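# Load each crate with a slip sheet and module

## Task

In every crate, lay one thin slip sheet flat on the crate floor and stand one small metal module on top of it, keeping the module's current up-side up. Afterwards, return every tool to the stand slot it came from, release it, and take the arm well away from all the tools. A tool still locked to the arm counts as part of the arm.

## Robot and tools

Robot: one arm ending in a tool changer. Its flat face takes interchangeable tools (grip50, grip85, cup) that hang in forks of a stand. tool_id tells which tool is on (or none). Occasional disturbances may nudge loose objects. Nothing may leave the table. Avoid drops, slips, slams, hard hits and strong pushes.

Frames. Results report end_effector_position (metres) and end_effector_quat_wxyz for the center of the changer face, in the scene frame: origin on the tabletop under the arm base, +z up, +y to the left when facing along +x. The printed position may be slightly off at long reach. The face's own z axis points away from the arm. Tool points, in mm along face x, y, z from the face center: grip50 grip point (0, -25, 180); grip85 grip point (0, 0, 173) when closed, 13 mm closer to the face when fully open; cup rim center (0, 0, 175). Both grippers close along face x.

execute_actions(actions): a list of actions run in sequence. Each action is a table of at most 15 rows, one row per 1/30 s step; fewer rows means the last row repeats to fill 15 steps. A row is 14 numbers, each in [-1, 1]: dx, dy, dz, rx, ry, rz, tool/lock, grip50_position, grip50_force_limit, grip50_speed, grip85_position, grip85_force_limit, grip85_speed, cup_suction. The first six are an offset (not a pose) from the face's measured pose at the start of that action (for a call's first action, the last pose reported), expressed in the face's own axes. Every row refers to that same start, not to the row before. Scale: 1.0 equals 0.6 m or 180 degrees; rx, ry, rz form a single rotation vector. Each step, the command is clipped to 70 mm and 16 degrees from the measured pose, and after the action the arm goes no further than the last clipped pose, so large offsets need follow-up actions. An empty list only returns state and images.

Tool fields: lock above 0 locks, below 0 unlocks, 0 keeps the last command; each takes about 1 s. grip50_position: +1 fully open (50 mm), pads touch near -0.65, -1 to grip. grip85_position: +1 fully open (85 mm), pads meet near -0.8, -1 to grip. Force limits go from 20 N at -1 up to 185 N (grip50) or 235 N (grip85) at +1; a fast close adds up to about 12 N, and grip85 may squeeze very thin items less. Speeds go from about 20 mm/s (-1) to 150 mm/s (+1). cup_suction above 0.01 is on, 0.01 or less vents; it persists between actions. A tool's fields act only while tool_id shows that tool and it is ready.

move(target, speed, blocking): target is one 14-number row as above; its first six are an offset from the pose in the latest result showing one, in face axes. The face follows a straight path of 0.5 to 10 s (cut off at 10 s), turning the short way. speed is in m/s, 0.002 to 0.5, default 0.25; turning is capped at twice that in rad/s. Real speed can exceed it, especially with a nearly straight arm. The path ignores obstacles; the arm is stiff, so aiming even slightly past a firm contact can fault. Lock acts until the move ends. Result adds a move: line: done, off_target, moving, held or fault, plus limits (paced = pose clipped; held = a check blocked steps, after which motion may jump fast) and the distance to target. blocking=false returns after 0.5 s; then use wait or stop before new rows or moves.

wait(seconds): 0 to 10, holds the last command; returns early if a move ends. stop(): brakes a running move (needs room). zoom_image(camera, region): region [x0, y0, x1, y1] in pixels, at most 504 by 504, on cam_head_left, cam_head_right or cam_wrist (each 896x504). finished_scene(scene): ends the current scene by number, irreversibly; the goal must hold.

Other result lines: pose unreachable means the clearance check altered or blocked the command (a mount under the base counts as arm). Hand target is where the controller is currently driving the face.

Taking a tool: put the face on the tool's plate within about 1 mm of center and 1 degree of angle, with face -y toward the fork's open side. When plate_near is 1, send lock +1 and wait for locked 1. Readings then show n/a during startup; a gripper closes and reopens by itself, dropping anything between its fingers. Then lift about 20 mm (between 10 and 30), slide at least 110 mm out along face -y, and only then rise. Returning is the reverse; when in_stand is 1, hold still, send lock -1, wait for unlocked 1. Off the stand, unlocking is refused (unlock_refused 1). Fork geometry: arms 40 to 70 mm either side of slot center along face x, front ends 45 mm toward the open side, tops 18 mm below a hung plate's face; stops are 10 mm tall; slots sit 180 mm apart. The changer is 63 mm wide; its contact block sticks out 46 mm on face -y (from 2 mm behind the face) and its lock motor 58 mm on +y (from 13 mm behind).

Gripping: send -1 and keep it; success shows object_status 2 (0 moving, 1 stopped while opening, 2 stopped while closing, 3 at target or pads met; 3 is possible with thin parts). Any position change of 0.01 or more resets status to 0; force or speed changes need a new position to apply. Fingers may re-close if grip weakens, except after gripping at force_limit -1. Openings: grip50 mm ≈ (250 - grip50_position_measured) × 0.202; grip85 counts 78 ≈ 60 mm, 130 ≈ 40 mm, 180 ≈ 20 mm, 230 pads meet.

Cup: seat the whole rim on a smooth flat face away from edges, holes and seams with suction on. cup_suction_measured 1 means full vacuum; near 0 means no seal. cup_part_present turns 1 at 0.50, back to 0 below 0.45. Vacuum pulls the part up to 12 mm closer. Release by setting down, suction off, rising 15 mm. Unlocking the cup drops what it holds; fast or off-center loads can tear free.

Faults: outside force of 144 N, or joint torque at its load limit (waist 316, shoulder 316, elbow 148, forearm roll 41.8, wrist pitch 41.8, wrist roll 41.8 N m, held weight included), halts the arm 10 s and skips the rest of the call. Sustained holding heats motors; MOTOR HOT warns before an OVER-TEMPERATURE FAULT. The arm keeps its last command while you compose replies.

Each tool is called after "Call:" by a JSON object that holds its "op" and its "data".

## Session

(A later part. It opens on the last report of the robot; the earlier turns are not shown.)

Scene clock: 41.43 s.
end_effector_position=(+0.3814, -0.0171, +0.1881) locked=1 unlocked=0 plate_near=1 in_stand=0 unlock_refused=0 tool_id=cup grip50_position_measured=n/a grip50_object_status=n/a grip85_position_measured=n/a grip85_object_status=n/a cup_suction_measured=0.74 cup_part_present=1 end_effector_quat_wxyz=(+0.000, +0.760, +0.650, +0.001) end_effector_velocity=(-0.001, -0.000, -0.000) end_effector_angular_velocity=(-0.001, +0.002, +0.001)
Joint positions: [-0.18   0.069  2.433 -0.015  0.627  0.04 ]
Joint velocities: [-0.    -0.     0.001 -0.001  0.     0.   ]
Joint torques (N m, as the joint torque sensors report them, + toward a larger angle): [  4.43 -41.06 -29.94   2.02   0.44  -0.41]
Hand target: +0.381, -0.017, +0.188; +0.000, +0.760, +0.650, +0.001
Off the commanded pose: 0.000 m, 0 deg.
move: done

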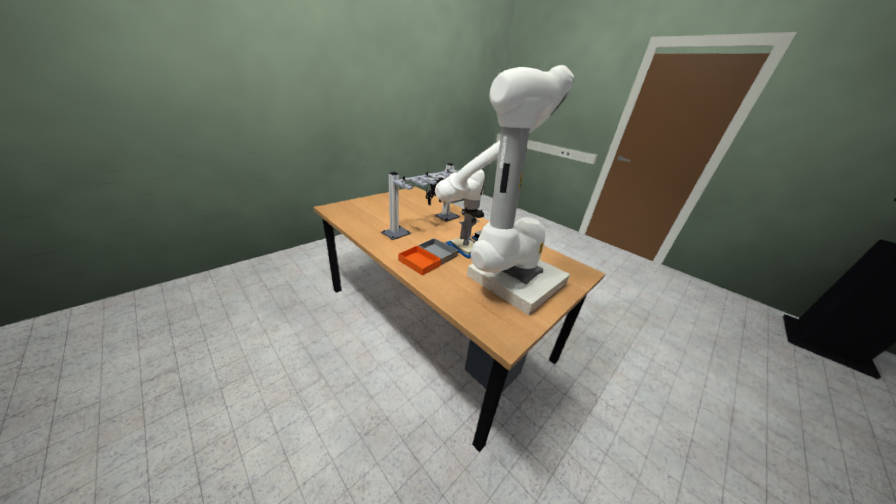

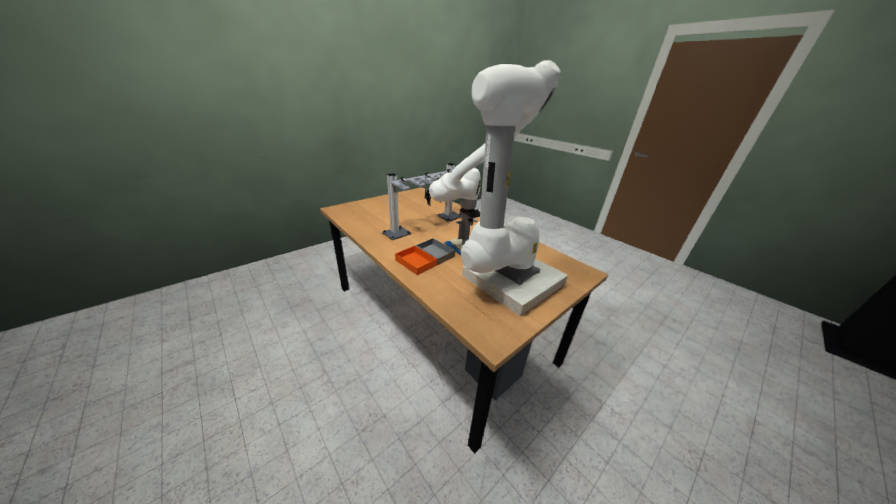

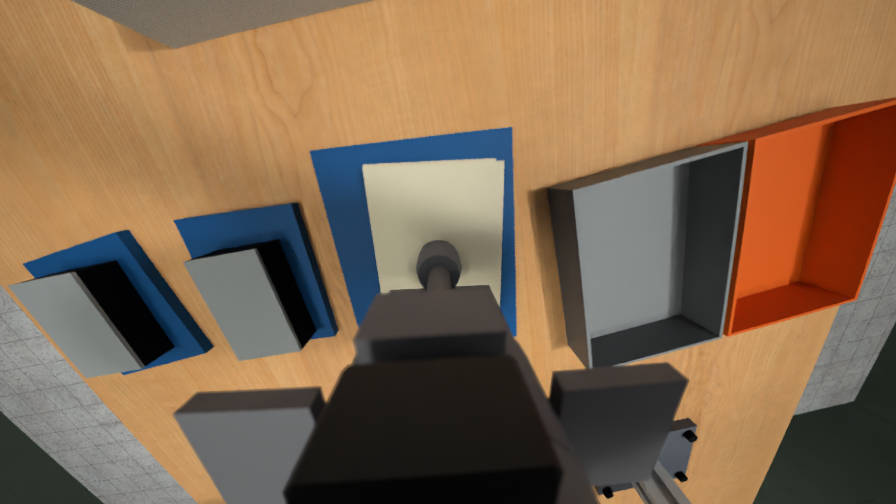

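Call:
{"op": "move", "data": {"target": [0, 0, -0.09, 0, 0, 0, 0, 1, 0, 0, 1, 0, 0, 1], "speed": 0.15}}

Scene clock: 42.30 s.
end_effector_position=(+0.3813, -0.0171, +0.2420) locked=1 unlocked=0 plate_near=1 in_stand=0 unlock_refused=0 tool_id=cup grip50_position_measured=n/a grip50_object_status=n/a grip85_position_measured=n/a grip85_object_status=n/a cup_suction_measured=0.94 cup_part_present=1 end_effector_quat_wxyz=(+0.000, +0.760, +0.650, +0.001) end_effector_velocity=(+0.000, +0.000, +0.000) end_effector_angular_velocity=(+0.000, -0.001, -0.001)
Joint positions: [-0.178 -0.031  2.388 -0.012  0.772  0.038]
Joint velocities: [-0.    -0.001 -0.     0.    -0.     0.   ]
Joint torques (N m, as the joint torque sensors report them, + toward a larger angle): [  3.08 -34.22 -35.56   2.68   0.26  -0.4 ]
Hand target: +0.381, -0.017, +0.242; +0.000, +0.760, +0.650, +0.001
Off the commanded pose: 0.000 m, 0 deg.
move: done

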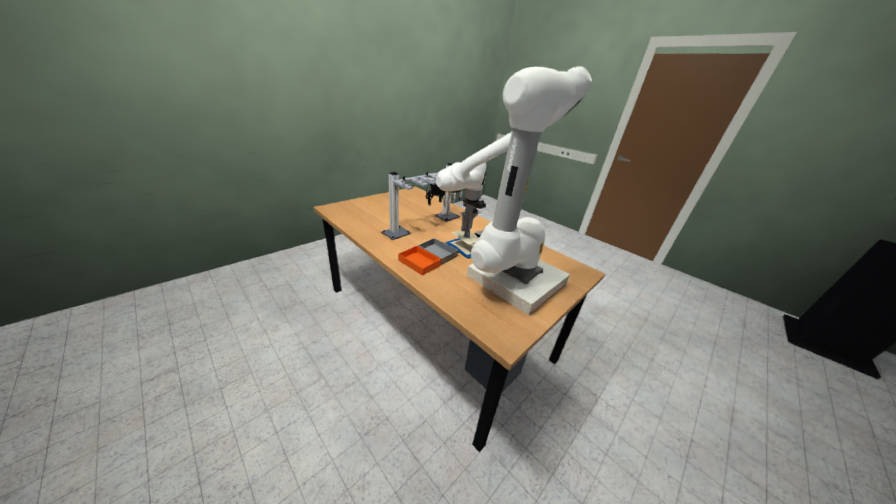

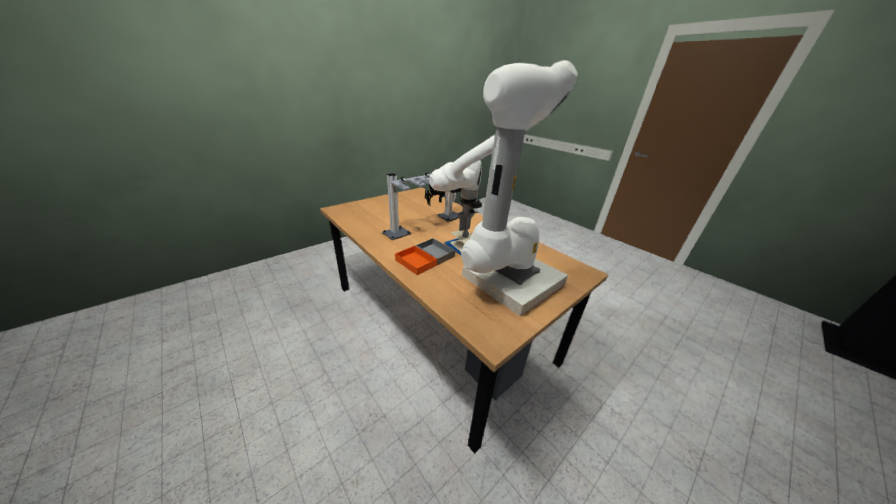

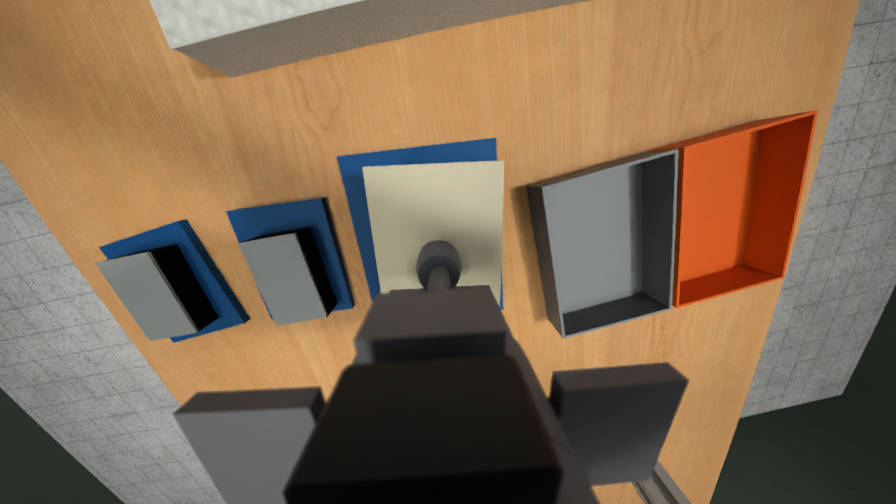

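Call:
{"op": "move", "data": {"target": [0.5475, -0.0247, 0, 0, 0, -0.0733, 0, 1, 0, 0, 1, 0, 0, 1], "speed": 0.35}}

Scene clock: 43.87 s.
end_effector_position=(+0.4172, +0.3094, +0.2420) locked=1 unlocked=0 plate_near=1 in_stand=0 unlock_refused=0 tool_id=cup grip50_position_measured=n/a grip50_object_status=n/a grip85_position_measured=n/a grip85_object_status=n/a cup_suction_measured=0.94 cup_part_present=1 end_effector_quat_wxyz=(+0.001, +0.680, +0.733, +0.000) end_effector_velocity=(+0.001, +0.001, +0.001) end_effector_angular_velocity=(+0.001, -0.001, -0.000)
Joint positions: [ 0.53   0.187  2.151 -0.022  0.8    0.523]
Joint velocities: [ 0.001  0.001 -0.002  0.001  0.001  0.001]
Joint torques (N m, as the joint torque sensors report them, + toward a larger angle): [  4.55 -59.16 -35.99   2.73   0.45  -0.32]
Hand target: +0.417, +0.309, +0.242; +0.001, +0.680, +0.733, +0.000
Off the commanded pose: 0.001 m, 0 deg.
move: done

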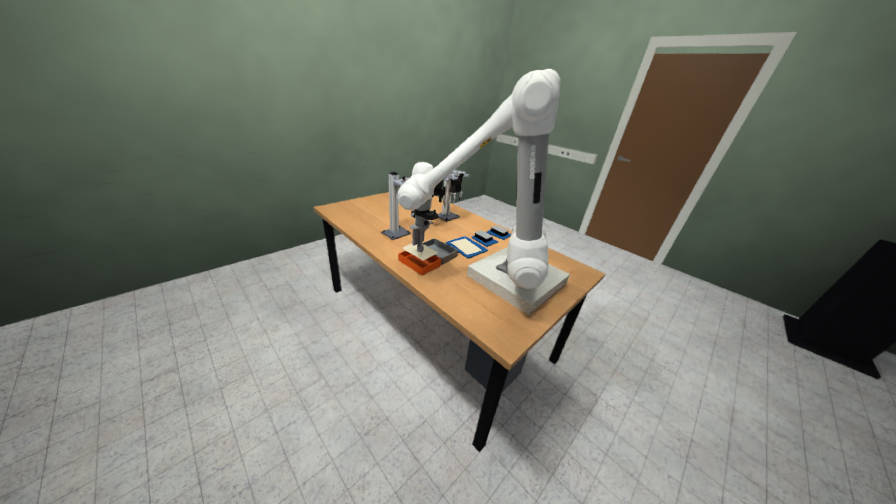

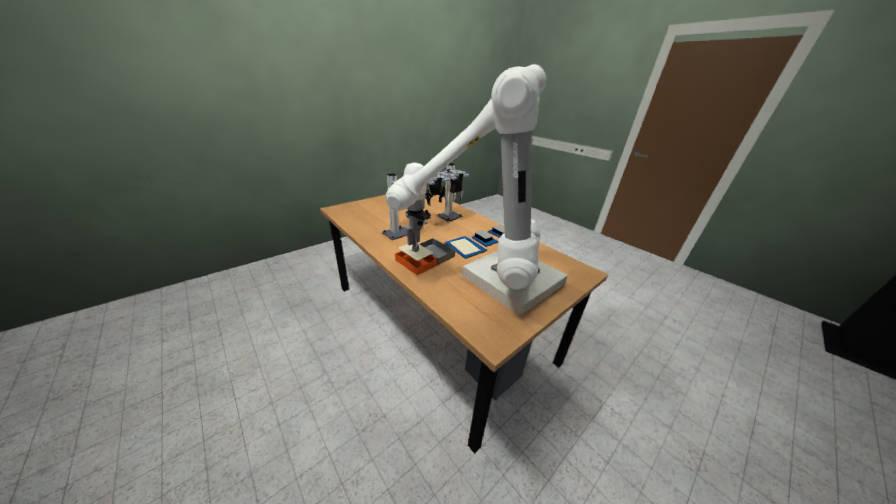

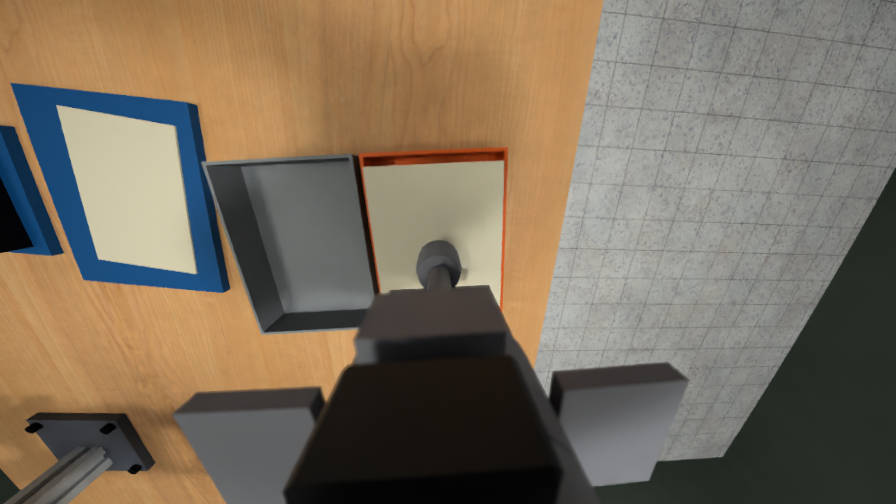

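Call:
{"op": "zoom_image", "data": {"camera": "cam_wrist", "region": [345, 135, 525, 305]}}

Call:
{"op": "zoom_image", "data": {"camera": "cam_wrist", "region": [0, 70, 260, 310]}}

Region (345, 135, 525, 305) of cam_wrist's 896x504 image, scaled by 2.800, with more detail than that image has.

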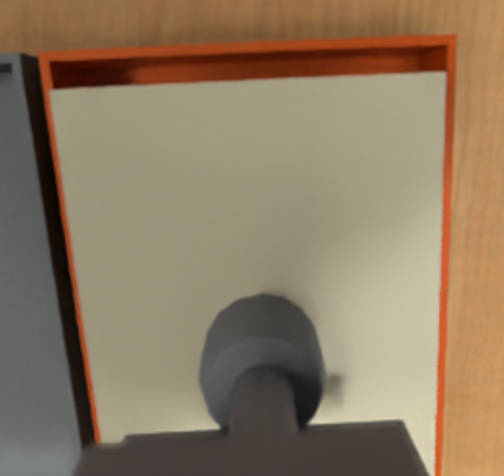

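Region (0, 70, 260, 310) of cam_wrist's 896x504 image, scaled by 1.938, with more detail than that image has; it fills the top 465 rows of this view, and the rest is white.

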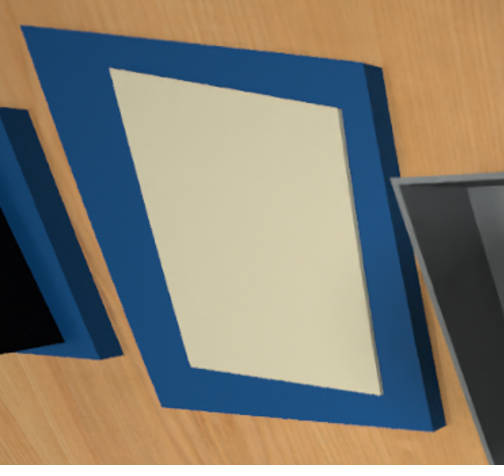

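Call:
{"op": "zoom_image", "data": {"camera": "cam_wrist", "region": [195, 145, 385, 345]}}

Region (195, 145, 385, 345) of cam_wrist's 896x504 image, scaled by 2.520, with more detail than that image has; it fills the left 479 columns of this view, and the rest is white.

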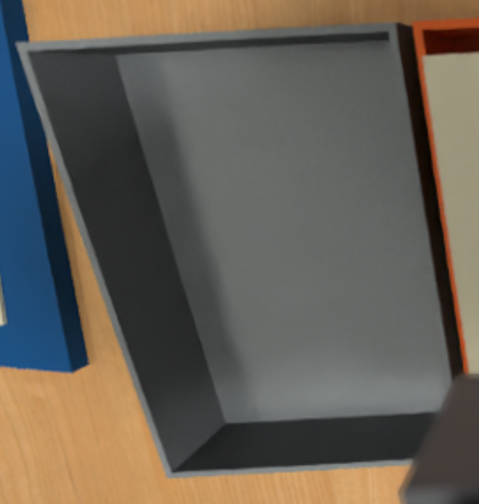

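Call:
{"op": "move", "data": {"target": [0, 0, 0.1183, 0, 0, 0, 0, 1, 0, 0, 1, 0, 0, 1], "speed": 0.15}}

Scene clock: 46.93 s.
end_effector_position=(+0.4173, +0.3094, +0.1711) locked=1 unlocked=0 plate_near=1 in_stand=0 unlock_refused=0 tool_id=cup grip50_position_measured=n/a grip50_object_status=n/a grip85_position_measured=n/a grip85_object_status=n/a cup_suction_measured=0.94 cup_part_present=1 end_effector_quat_wxyz=(+0.001, +0.680, +0.733, +0.000) end_effector_velocity=(+0.000, -0.000, -0.001) end_effector_angular_velocity=(-0.002, -0.001, +0.002)
Joint positions: [ 0.528  0.291  2.197 -0.026  0.65   0.526]
Joint velocities: [-0.     0.001  0.    -0.003 -0.001 -0.   ]
Joint torques (N m, as the joint torque sensors report them, + toward a larger angle): [  4.66 -65.9  -30.91   2.19   0.16  -0.39]
Hand target: +0.417, +0.309, +0.171; +0.001, +0.680, +0.733, +0.000
Off the commanded pose: 0.000 m, 0 deg.
move: done

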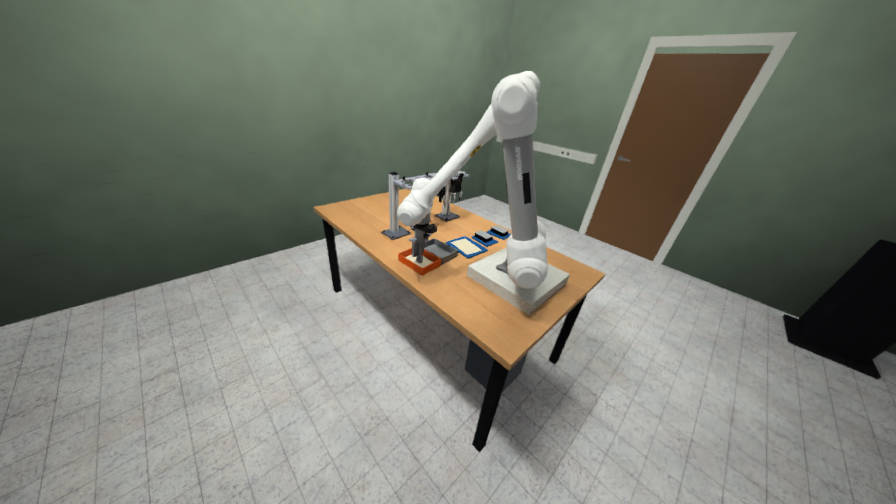

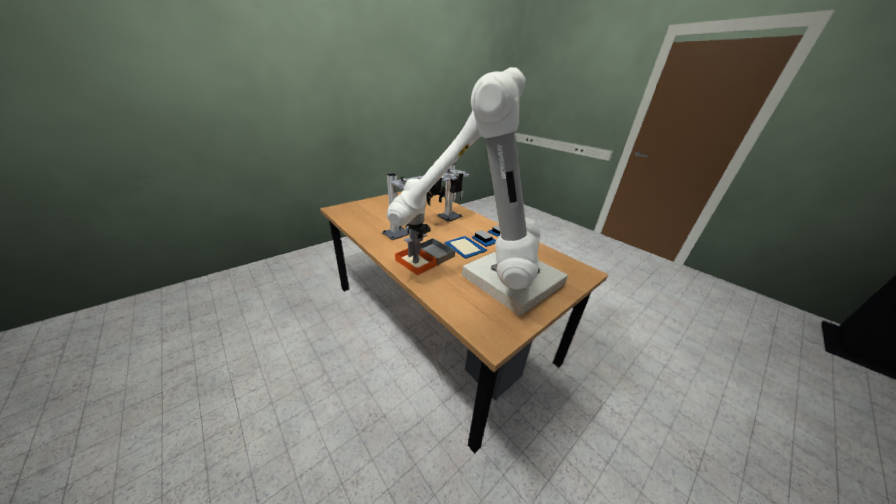

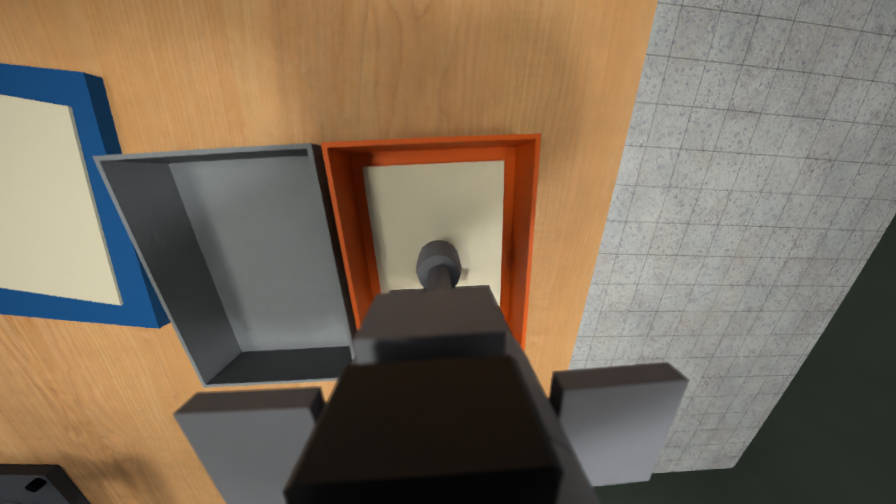

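Call:
{"op": "execute_actions", "data": {"actions": [[[0,0,0.001,0,0,0,0,1,0,0,1,0,0,1],[0,0,0.0017,0,0,0,0,1,0,0,1,0,0,1],[0,0,0.0025,0,0,0,0,1,0,0,1,0,0,1],[0,0,0.0025,0,0,0,0,1,0,0,1,0,0,1],[0,0,0.0025,0,0,0,0,1,0,0,1,0,0,-1]]]}}

Scene clock: 47.53 s.
end_effector_position=(+0.4173, +0.3094, +0.1697) locked=1 unlocked=0 plate_near=1 in_stand=0 unlock_refused=0 tool_id=cup grip50_position_measured=n/a grip50_object_status=n/a grip85_position_measured=n/a grip85_object_status=n/a cup_suction_measured=0.00 cup_part_present=0 end_effector_quat_wxyz=(+0.001, +0.680, +0.733, +0.000) end_effector_velocity=(-0.001, -0.000, -0.001) end_effector_angular_velocity=(-0.001, +0.002, -0.000)
Joint positions: [ 0.528  0.294  2.198 -0.026  0.647  0.527]
Joint velocities: [ 0.     0.     0.001  0.     0.    -0.   ]
Joint torques (N m, as the joint torque sensors report them, + toward a larger angle): [  4.29 -58.81 -25.71   2.27   0.35  -0.33]
Hand target: +0.417, +0.309, +0.170; +0.001, +0.680, +0.733, +0.000
Off the commanded pose: 0.000 m, 0 deg.

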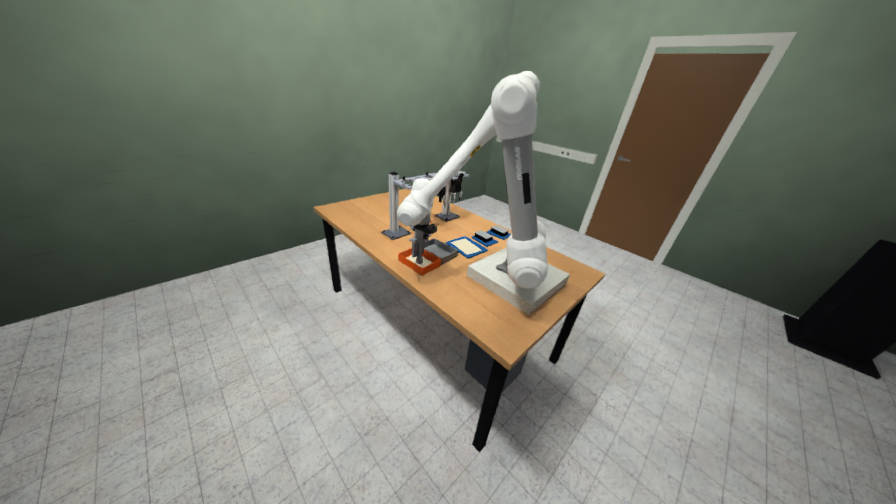

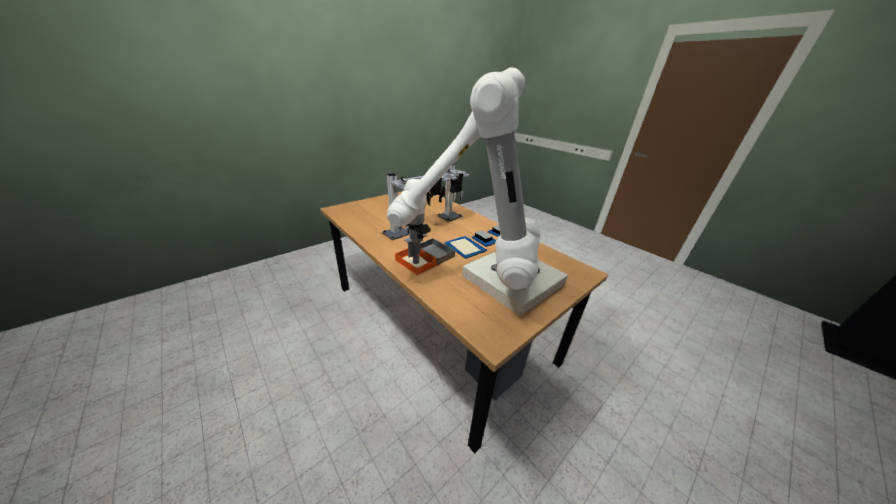

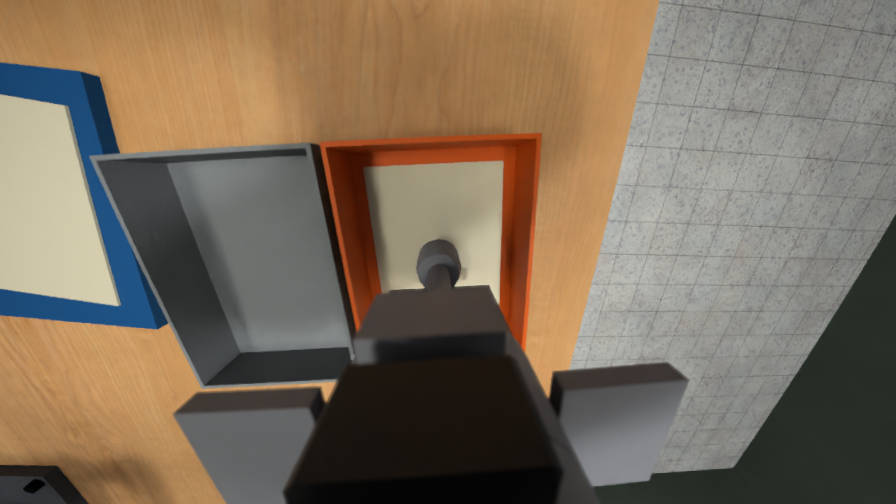

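Call:
{"op": "move", "data": {"target": [0, 0, -0.1172, 0, 0, 0, 0, 1, 0, 0, 1, 0, 0, -1], "speed": 0.25}}

Call:
{"op": "move", "data": {"target": [-0.5423, -0.1047, 0.03, 0, 0, 0.0733, 0, 1, 0, 0, 1, 0, 0, -1], "speed": 0.45}}

Scene clock: 48.57 s.
end_effector_position=(+0.4172, +0.3094, +0.2399) locked=1 unlocked=0 plate_near=1 in_stand=0 unlock_refused=0 tool_id=cup grip50_position_measured=n/a grip50_object_status=n/a grip85_position_measured=n/a grip85_object_status=n/a cup_suction_measured=0.00 cup_part_present=0 end_effector_quat_wxyz=(+0.001, +0.680, +0.733, +0.000) end_effector_velocity=(+0.001, +0.000, +0.001) end_effector_angular_velocity=(+0.001, -0.003, +0.000)
Joint positions: [ 0.53   0.19   2.153 -0.022  0.795  0.523]
Joint velocities: [-0.    -0.001 -0.002 -0.001  0.     0.   ]
Joint torques (N m, as the joint torque sensors report them, + toward a larger angle): [  4.31 -59.85 -35.96   2.64   0.27  -0.25]
Hand target: +0.417, +0.309, +0.240; +0.001, +0.680, +0.733, +0.000
Off the commanded pose: 0.000 m, 0 deg.
move: done

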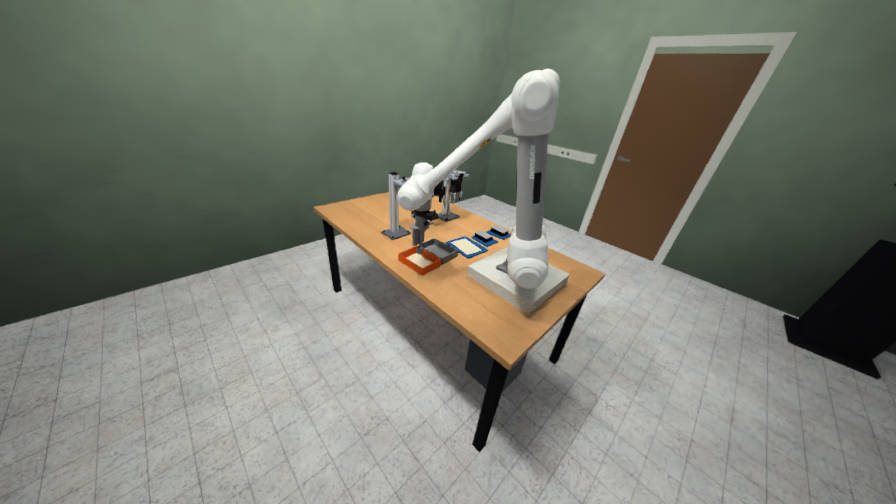

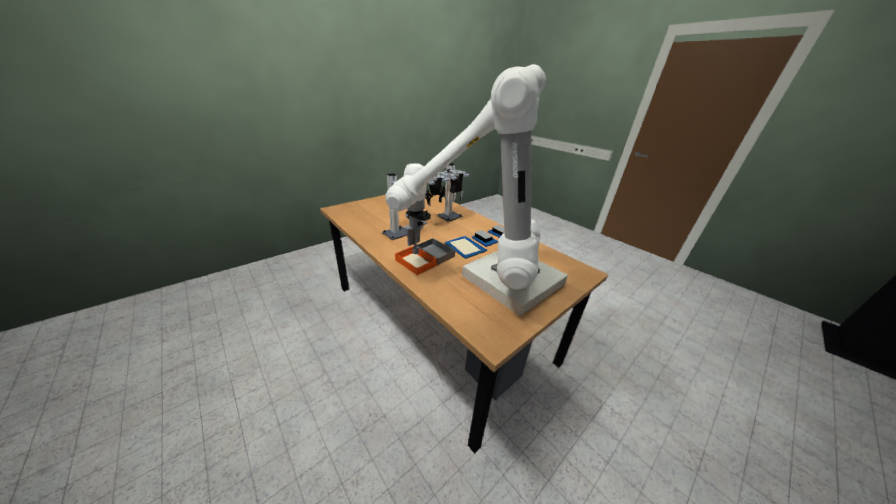

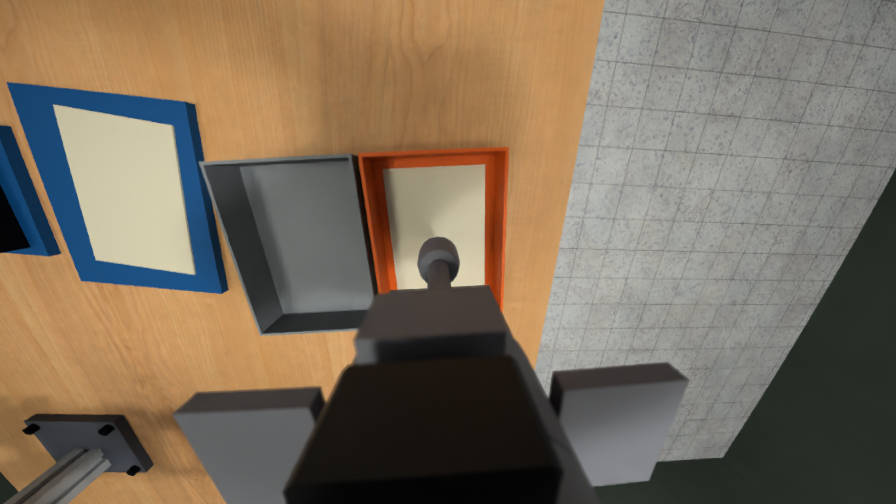

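Scene clock: 49.90 s.
end_effector_position=(+0.3791, -0.0194, +0.2219) locked=1 unlocked=0 plate_near=1 in_stand=0 unlock_refused=0 tool_id=cup grip50_position_measured=n/a grip50_object_status=n/a grip85_position_measured=n/a grip85_object_status=n/a cup_suction_measured=0.00 cup_part_present=0 end_effector_quat_wxyz=(+0.000, +0.760, +0.650, +0.001) end_effector_velocity=(+0.002, -0.001, +0.001) end_effector_angular_velocity=(-0.001, -0.004, +0.001)
Joint positions: [-0.186  0.001  2.409 -0.013  0.719  0.031]
Joint velocities: [-0.001 -0.    -0.002 -0.    -0.001 -0.001]
Joint torques (N m, as the joint torque sensors report them, + toward a larger angle): [  1.82 -36.98 -32.31   2.5    0.22  -0.61]
Hand target: +0.379, -0.019, +0.222; +0.000, +0.760, +0.650, +0.001
Off the commanded pose: 0.000 m, 0 deg.
move: done; limits=paced

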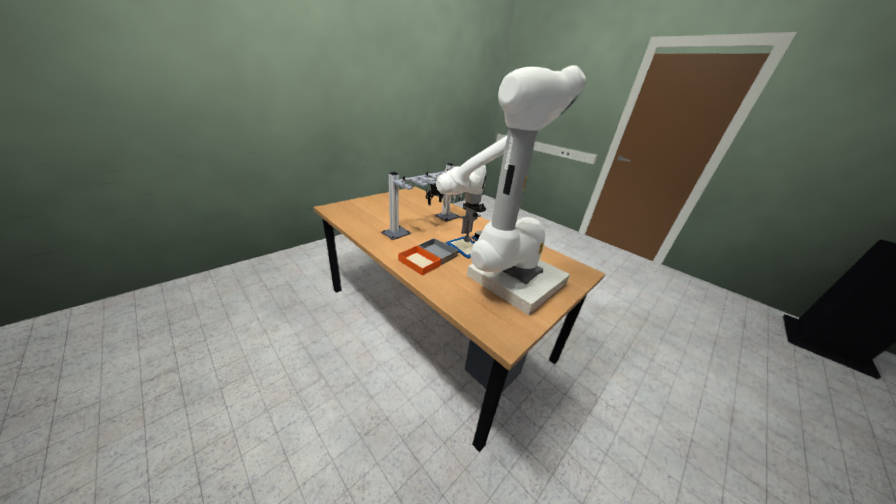

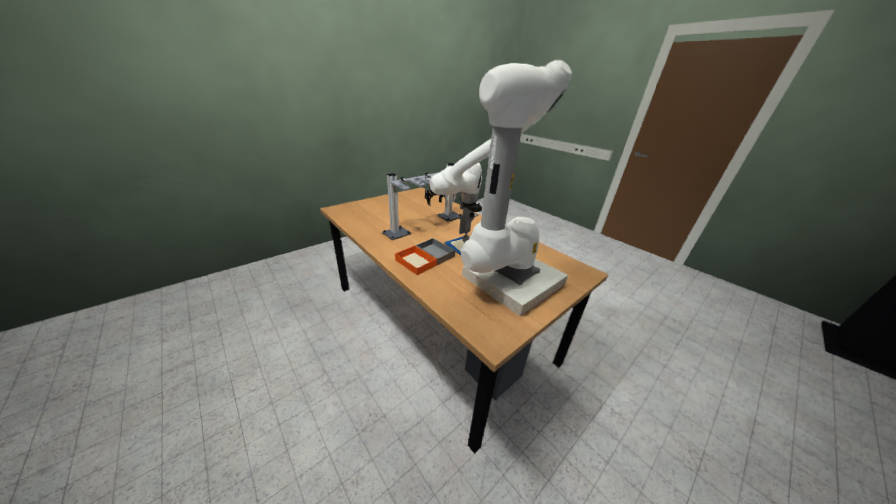

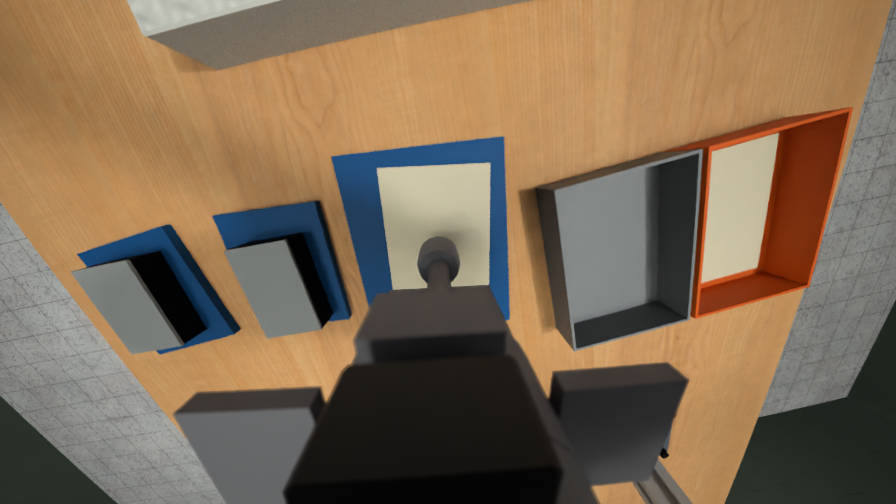

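Call:
{"op": "zoom_image", "data": {"camera": "cam_wrist", "region": [360, 140, 510, 300]}}

Call:
{"op": "zoom_image", "data": {"camera": "cam_wrist", "region": [205, 190, 365, 350]}}

Region (360, 140, 510, 300) of cam_wrist's 896x504 image, scaled by 3.150, with more detail than that image has; it fills the left 472 columns of this view, and the rest is white.

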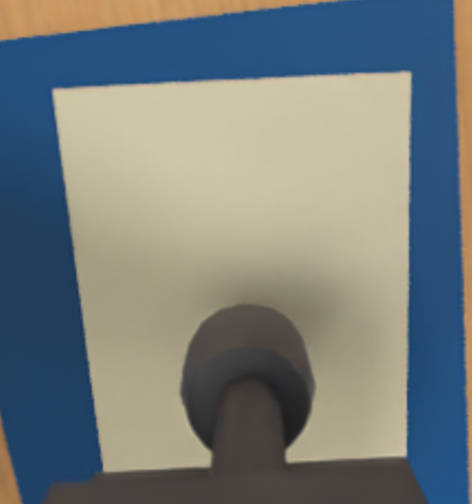

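Region (205, 190, 365, 350) of cam_wrist's 896x504 image, scaled by 3.150, with more detail than that image has.

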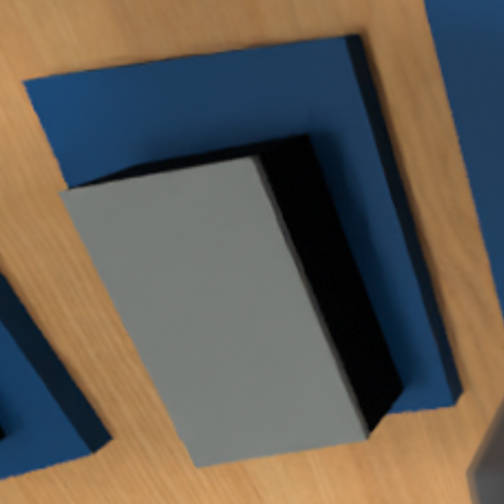

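Call:
{"op": "move", "data": {"target": [-0.0016, -0.0008, 0.0607, 0, 0, 0, 0, 1, 0, 0, 1, 0, 0, 1], "speed": 0.1}}

Scene clock: 50.83 s.
end_effector_position=(+0.3786, -0.0203, +0.1855) locked=1 unlocked=0 plate_near=1 in_stand=0 unlock_refused=0 tool_id=cup grip50_position_measured=n/a grip50_object_status=n/a grip85_position_measured=n/a grip85_object_status=n/a cup_suction_measured=0.71 cup_part_present=1 end_effector_quat_wxyz=(+0.000, +0.760, +0.650, +0.001) end_effector_velocity=(+0.000, -0.000, +0.000) end_effector_angular_velocity=(-0.001, -0.001, +0.002)
Joint positions: [-0.189  0.07   2.439 -0.015  0.62   0.03 ]
Joint velocities: [-0.     0.    -0.    -0.002 -0.001 -0.   ]
Joint torques (N m, as the joint torque sensors report them, + toward a larger angle): [  3.72 -39.2  -29.64   2.07   0.46  -0.31]
Hand target: +0.379, -0.020, +0.185; +0.000, +0.760, +0.650, +0.001
Off the commanded pose: 0.000 m, 0 deg.
move: done

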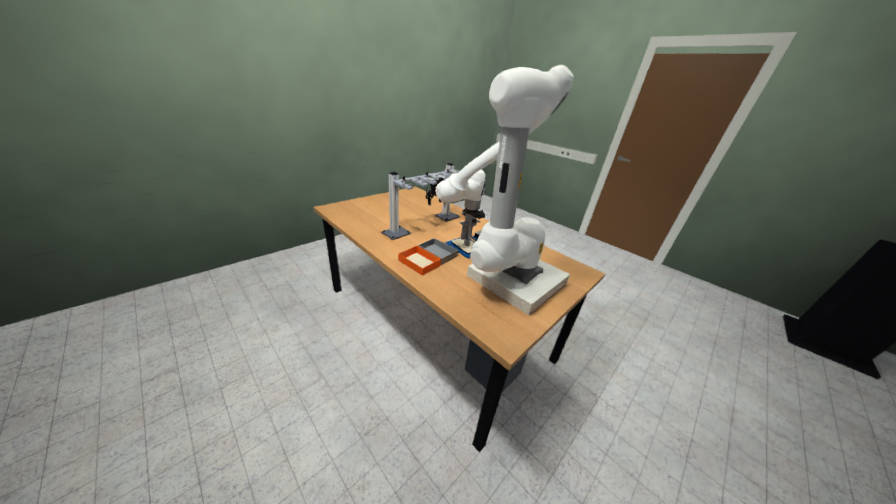

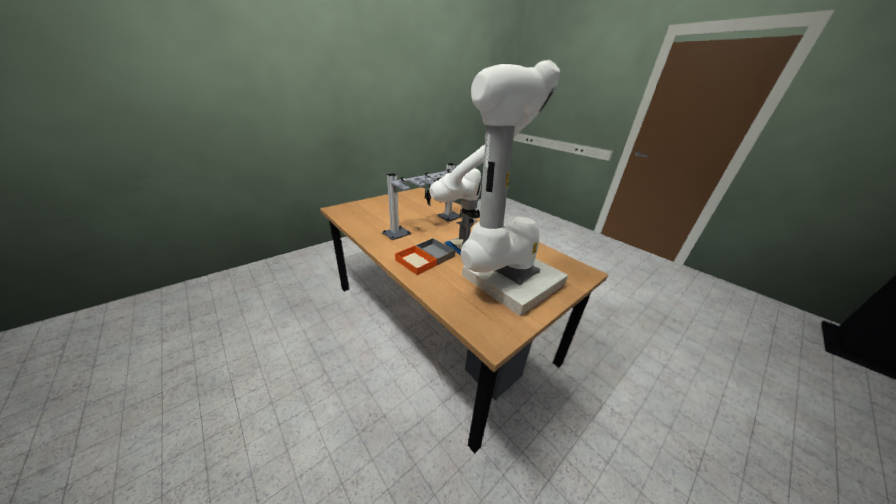

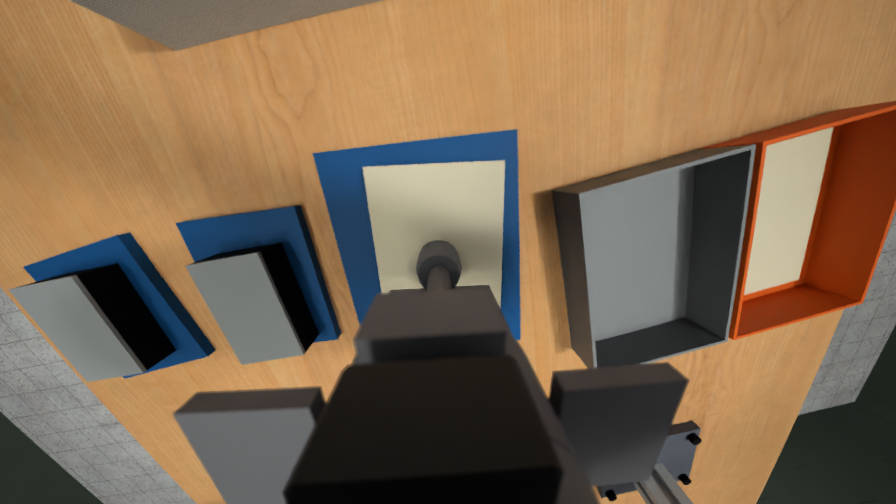

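Call:
{"op": "move", "data": {"target": [0, 0, -0.0775, 0, 0, 0, 0, 1, 0, 0, 1, 0, 0, 1], "speed": 0.2}}

Call:
{"op": "move", "data": {"target": [0.3224, 0.0319, 0, 0, 0, -0.0733, 0, 1, 0, 0, 1, 0, 0, 1], "speed": 0.35}}

Scene clock: 51.70 s.
end_effector_position=(+0.3785, -0.0203, +0.2319) locked=1 unlocked=0 plate_near=1 in_stand=0 unlock_refused=0 tool_id=cup grip50_position_measured=n/a grip50_object_status=n/a grip85_position_measured=n/a grip85_object_status=n/a cup_suction_measured=0.94 cup_part_present=1 end_effector_quat_wxyz=(+0.000, +0.760, +0.650, +0.001) end_effector_velocity=(-0.000, +0.000, +0.000) end_effector_angular_velocity=(+0.001, +0.003, -0.000)
Joint positions: [-0.188 -0.018  2.401 -0.013  0.746  0.029]
Joint velocities: [ 0.     0.    -0.001  0.001  0.003 -0.   ]
Joint torques (N m, as the joint torque sensors report them, + toward a larger angle): [  4.11 -35.38 -34.1    2.58   0.36  -0.35]
Hand target: +0.378, -0.020, +0.232; +0.000, +0.760, +0.650, +0.001
Off the commanded pose: 0.000 m, 0 deg.
move: done

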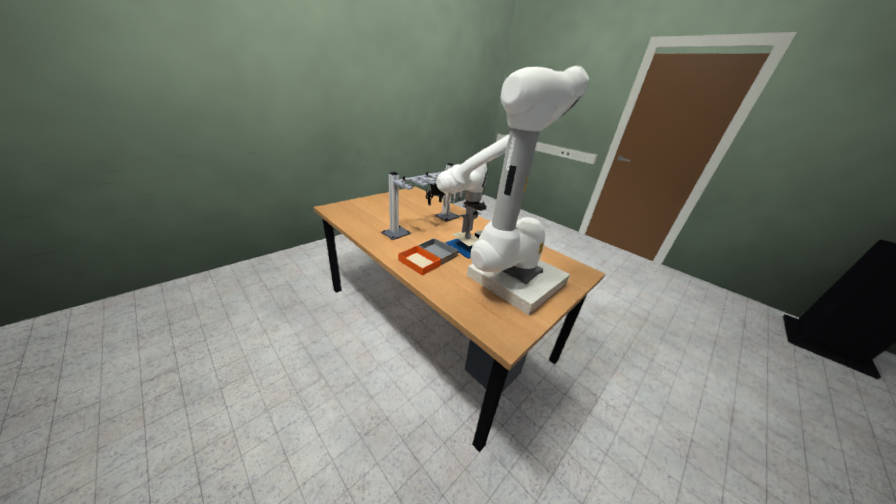

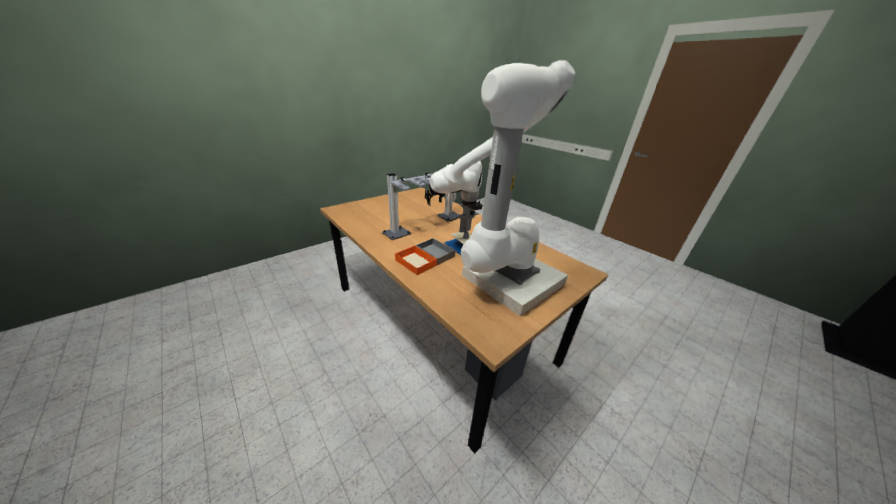

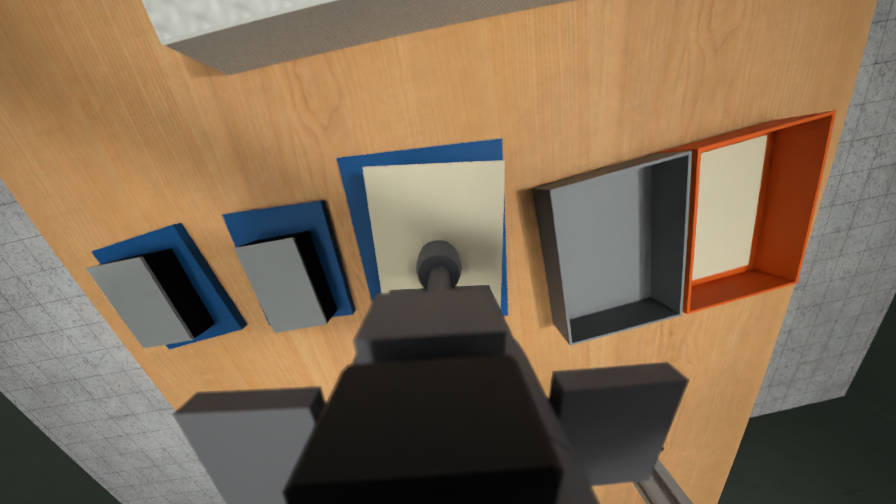

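Scene clock: 52.70 s.
end_effector_position=(+0.4271, +0.1676, +0.2320) locked=1 unlocked=0 plate_near=1 in_stand=0 unlock_refused=0 tool_id=cup grip50_position_measured=n/a grip50_object_status=n/a grip85_position_measured=n/a grip85_object_status=n/a cup_suction_measured=0.94 cup_part_present=1 end_effector_quat_wxyz=(+0.001, +0.680, +0.733, +0.001) end_effector_velocity=(+0.000, +0.000, -0.000) end_effector_angular_velocity=(-0.000, +0.000, +0.001)
Joint positions: [ 0.257  0.111  2.267 -0.02   0.757  0.249]
Joint velocities: [ 0.001  0.001 -0.    -0.    -0.001 -0.   ]
Joint torques (N m, as the joint torque sensors report them, + toward a larger angle): [  4.5  -51.15 -35.78   2.69   0.32  -0.4 ]
Hand target: +0.427, +0.168, +0.232; +0.001, +0.680, +0.733, +0.001
Off the commanded pose: 0.000 m, 0 deg.
move: done

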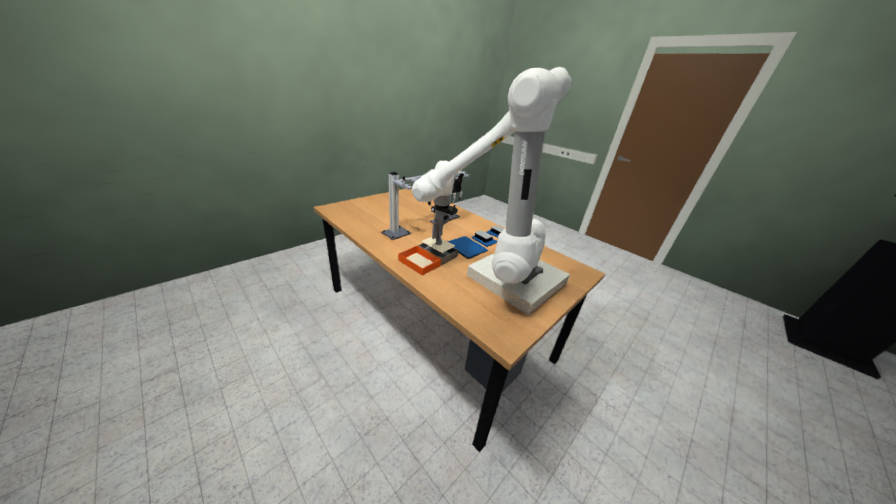

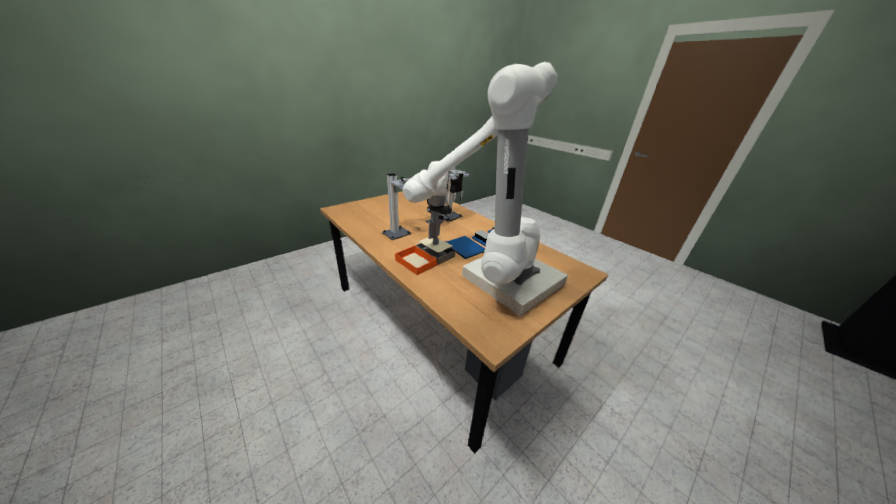

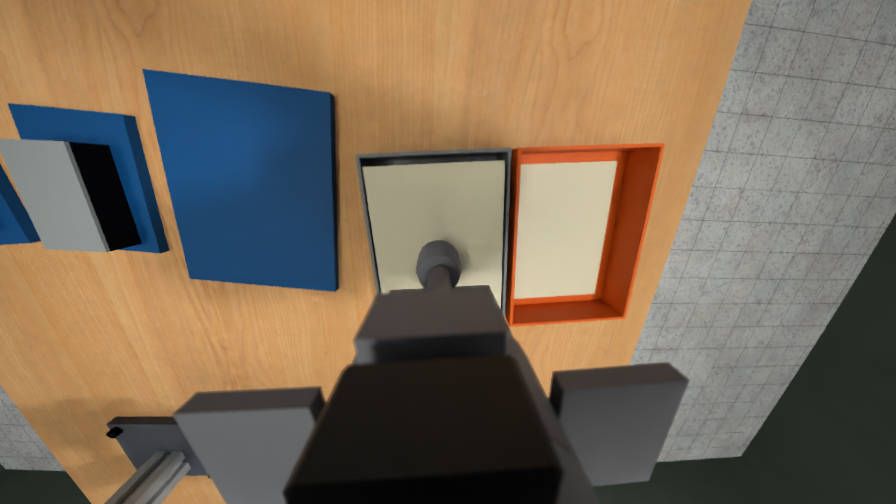

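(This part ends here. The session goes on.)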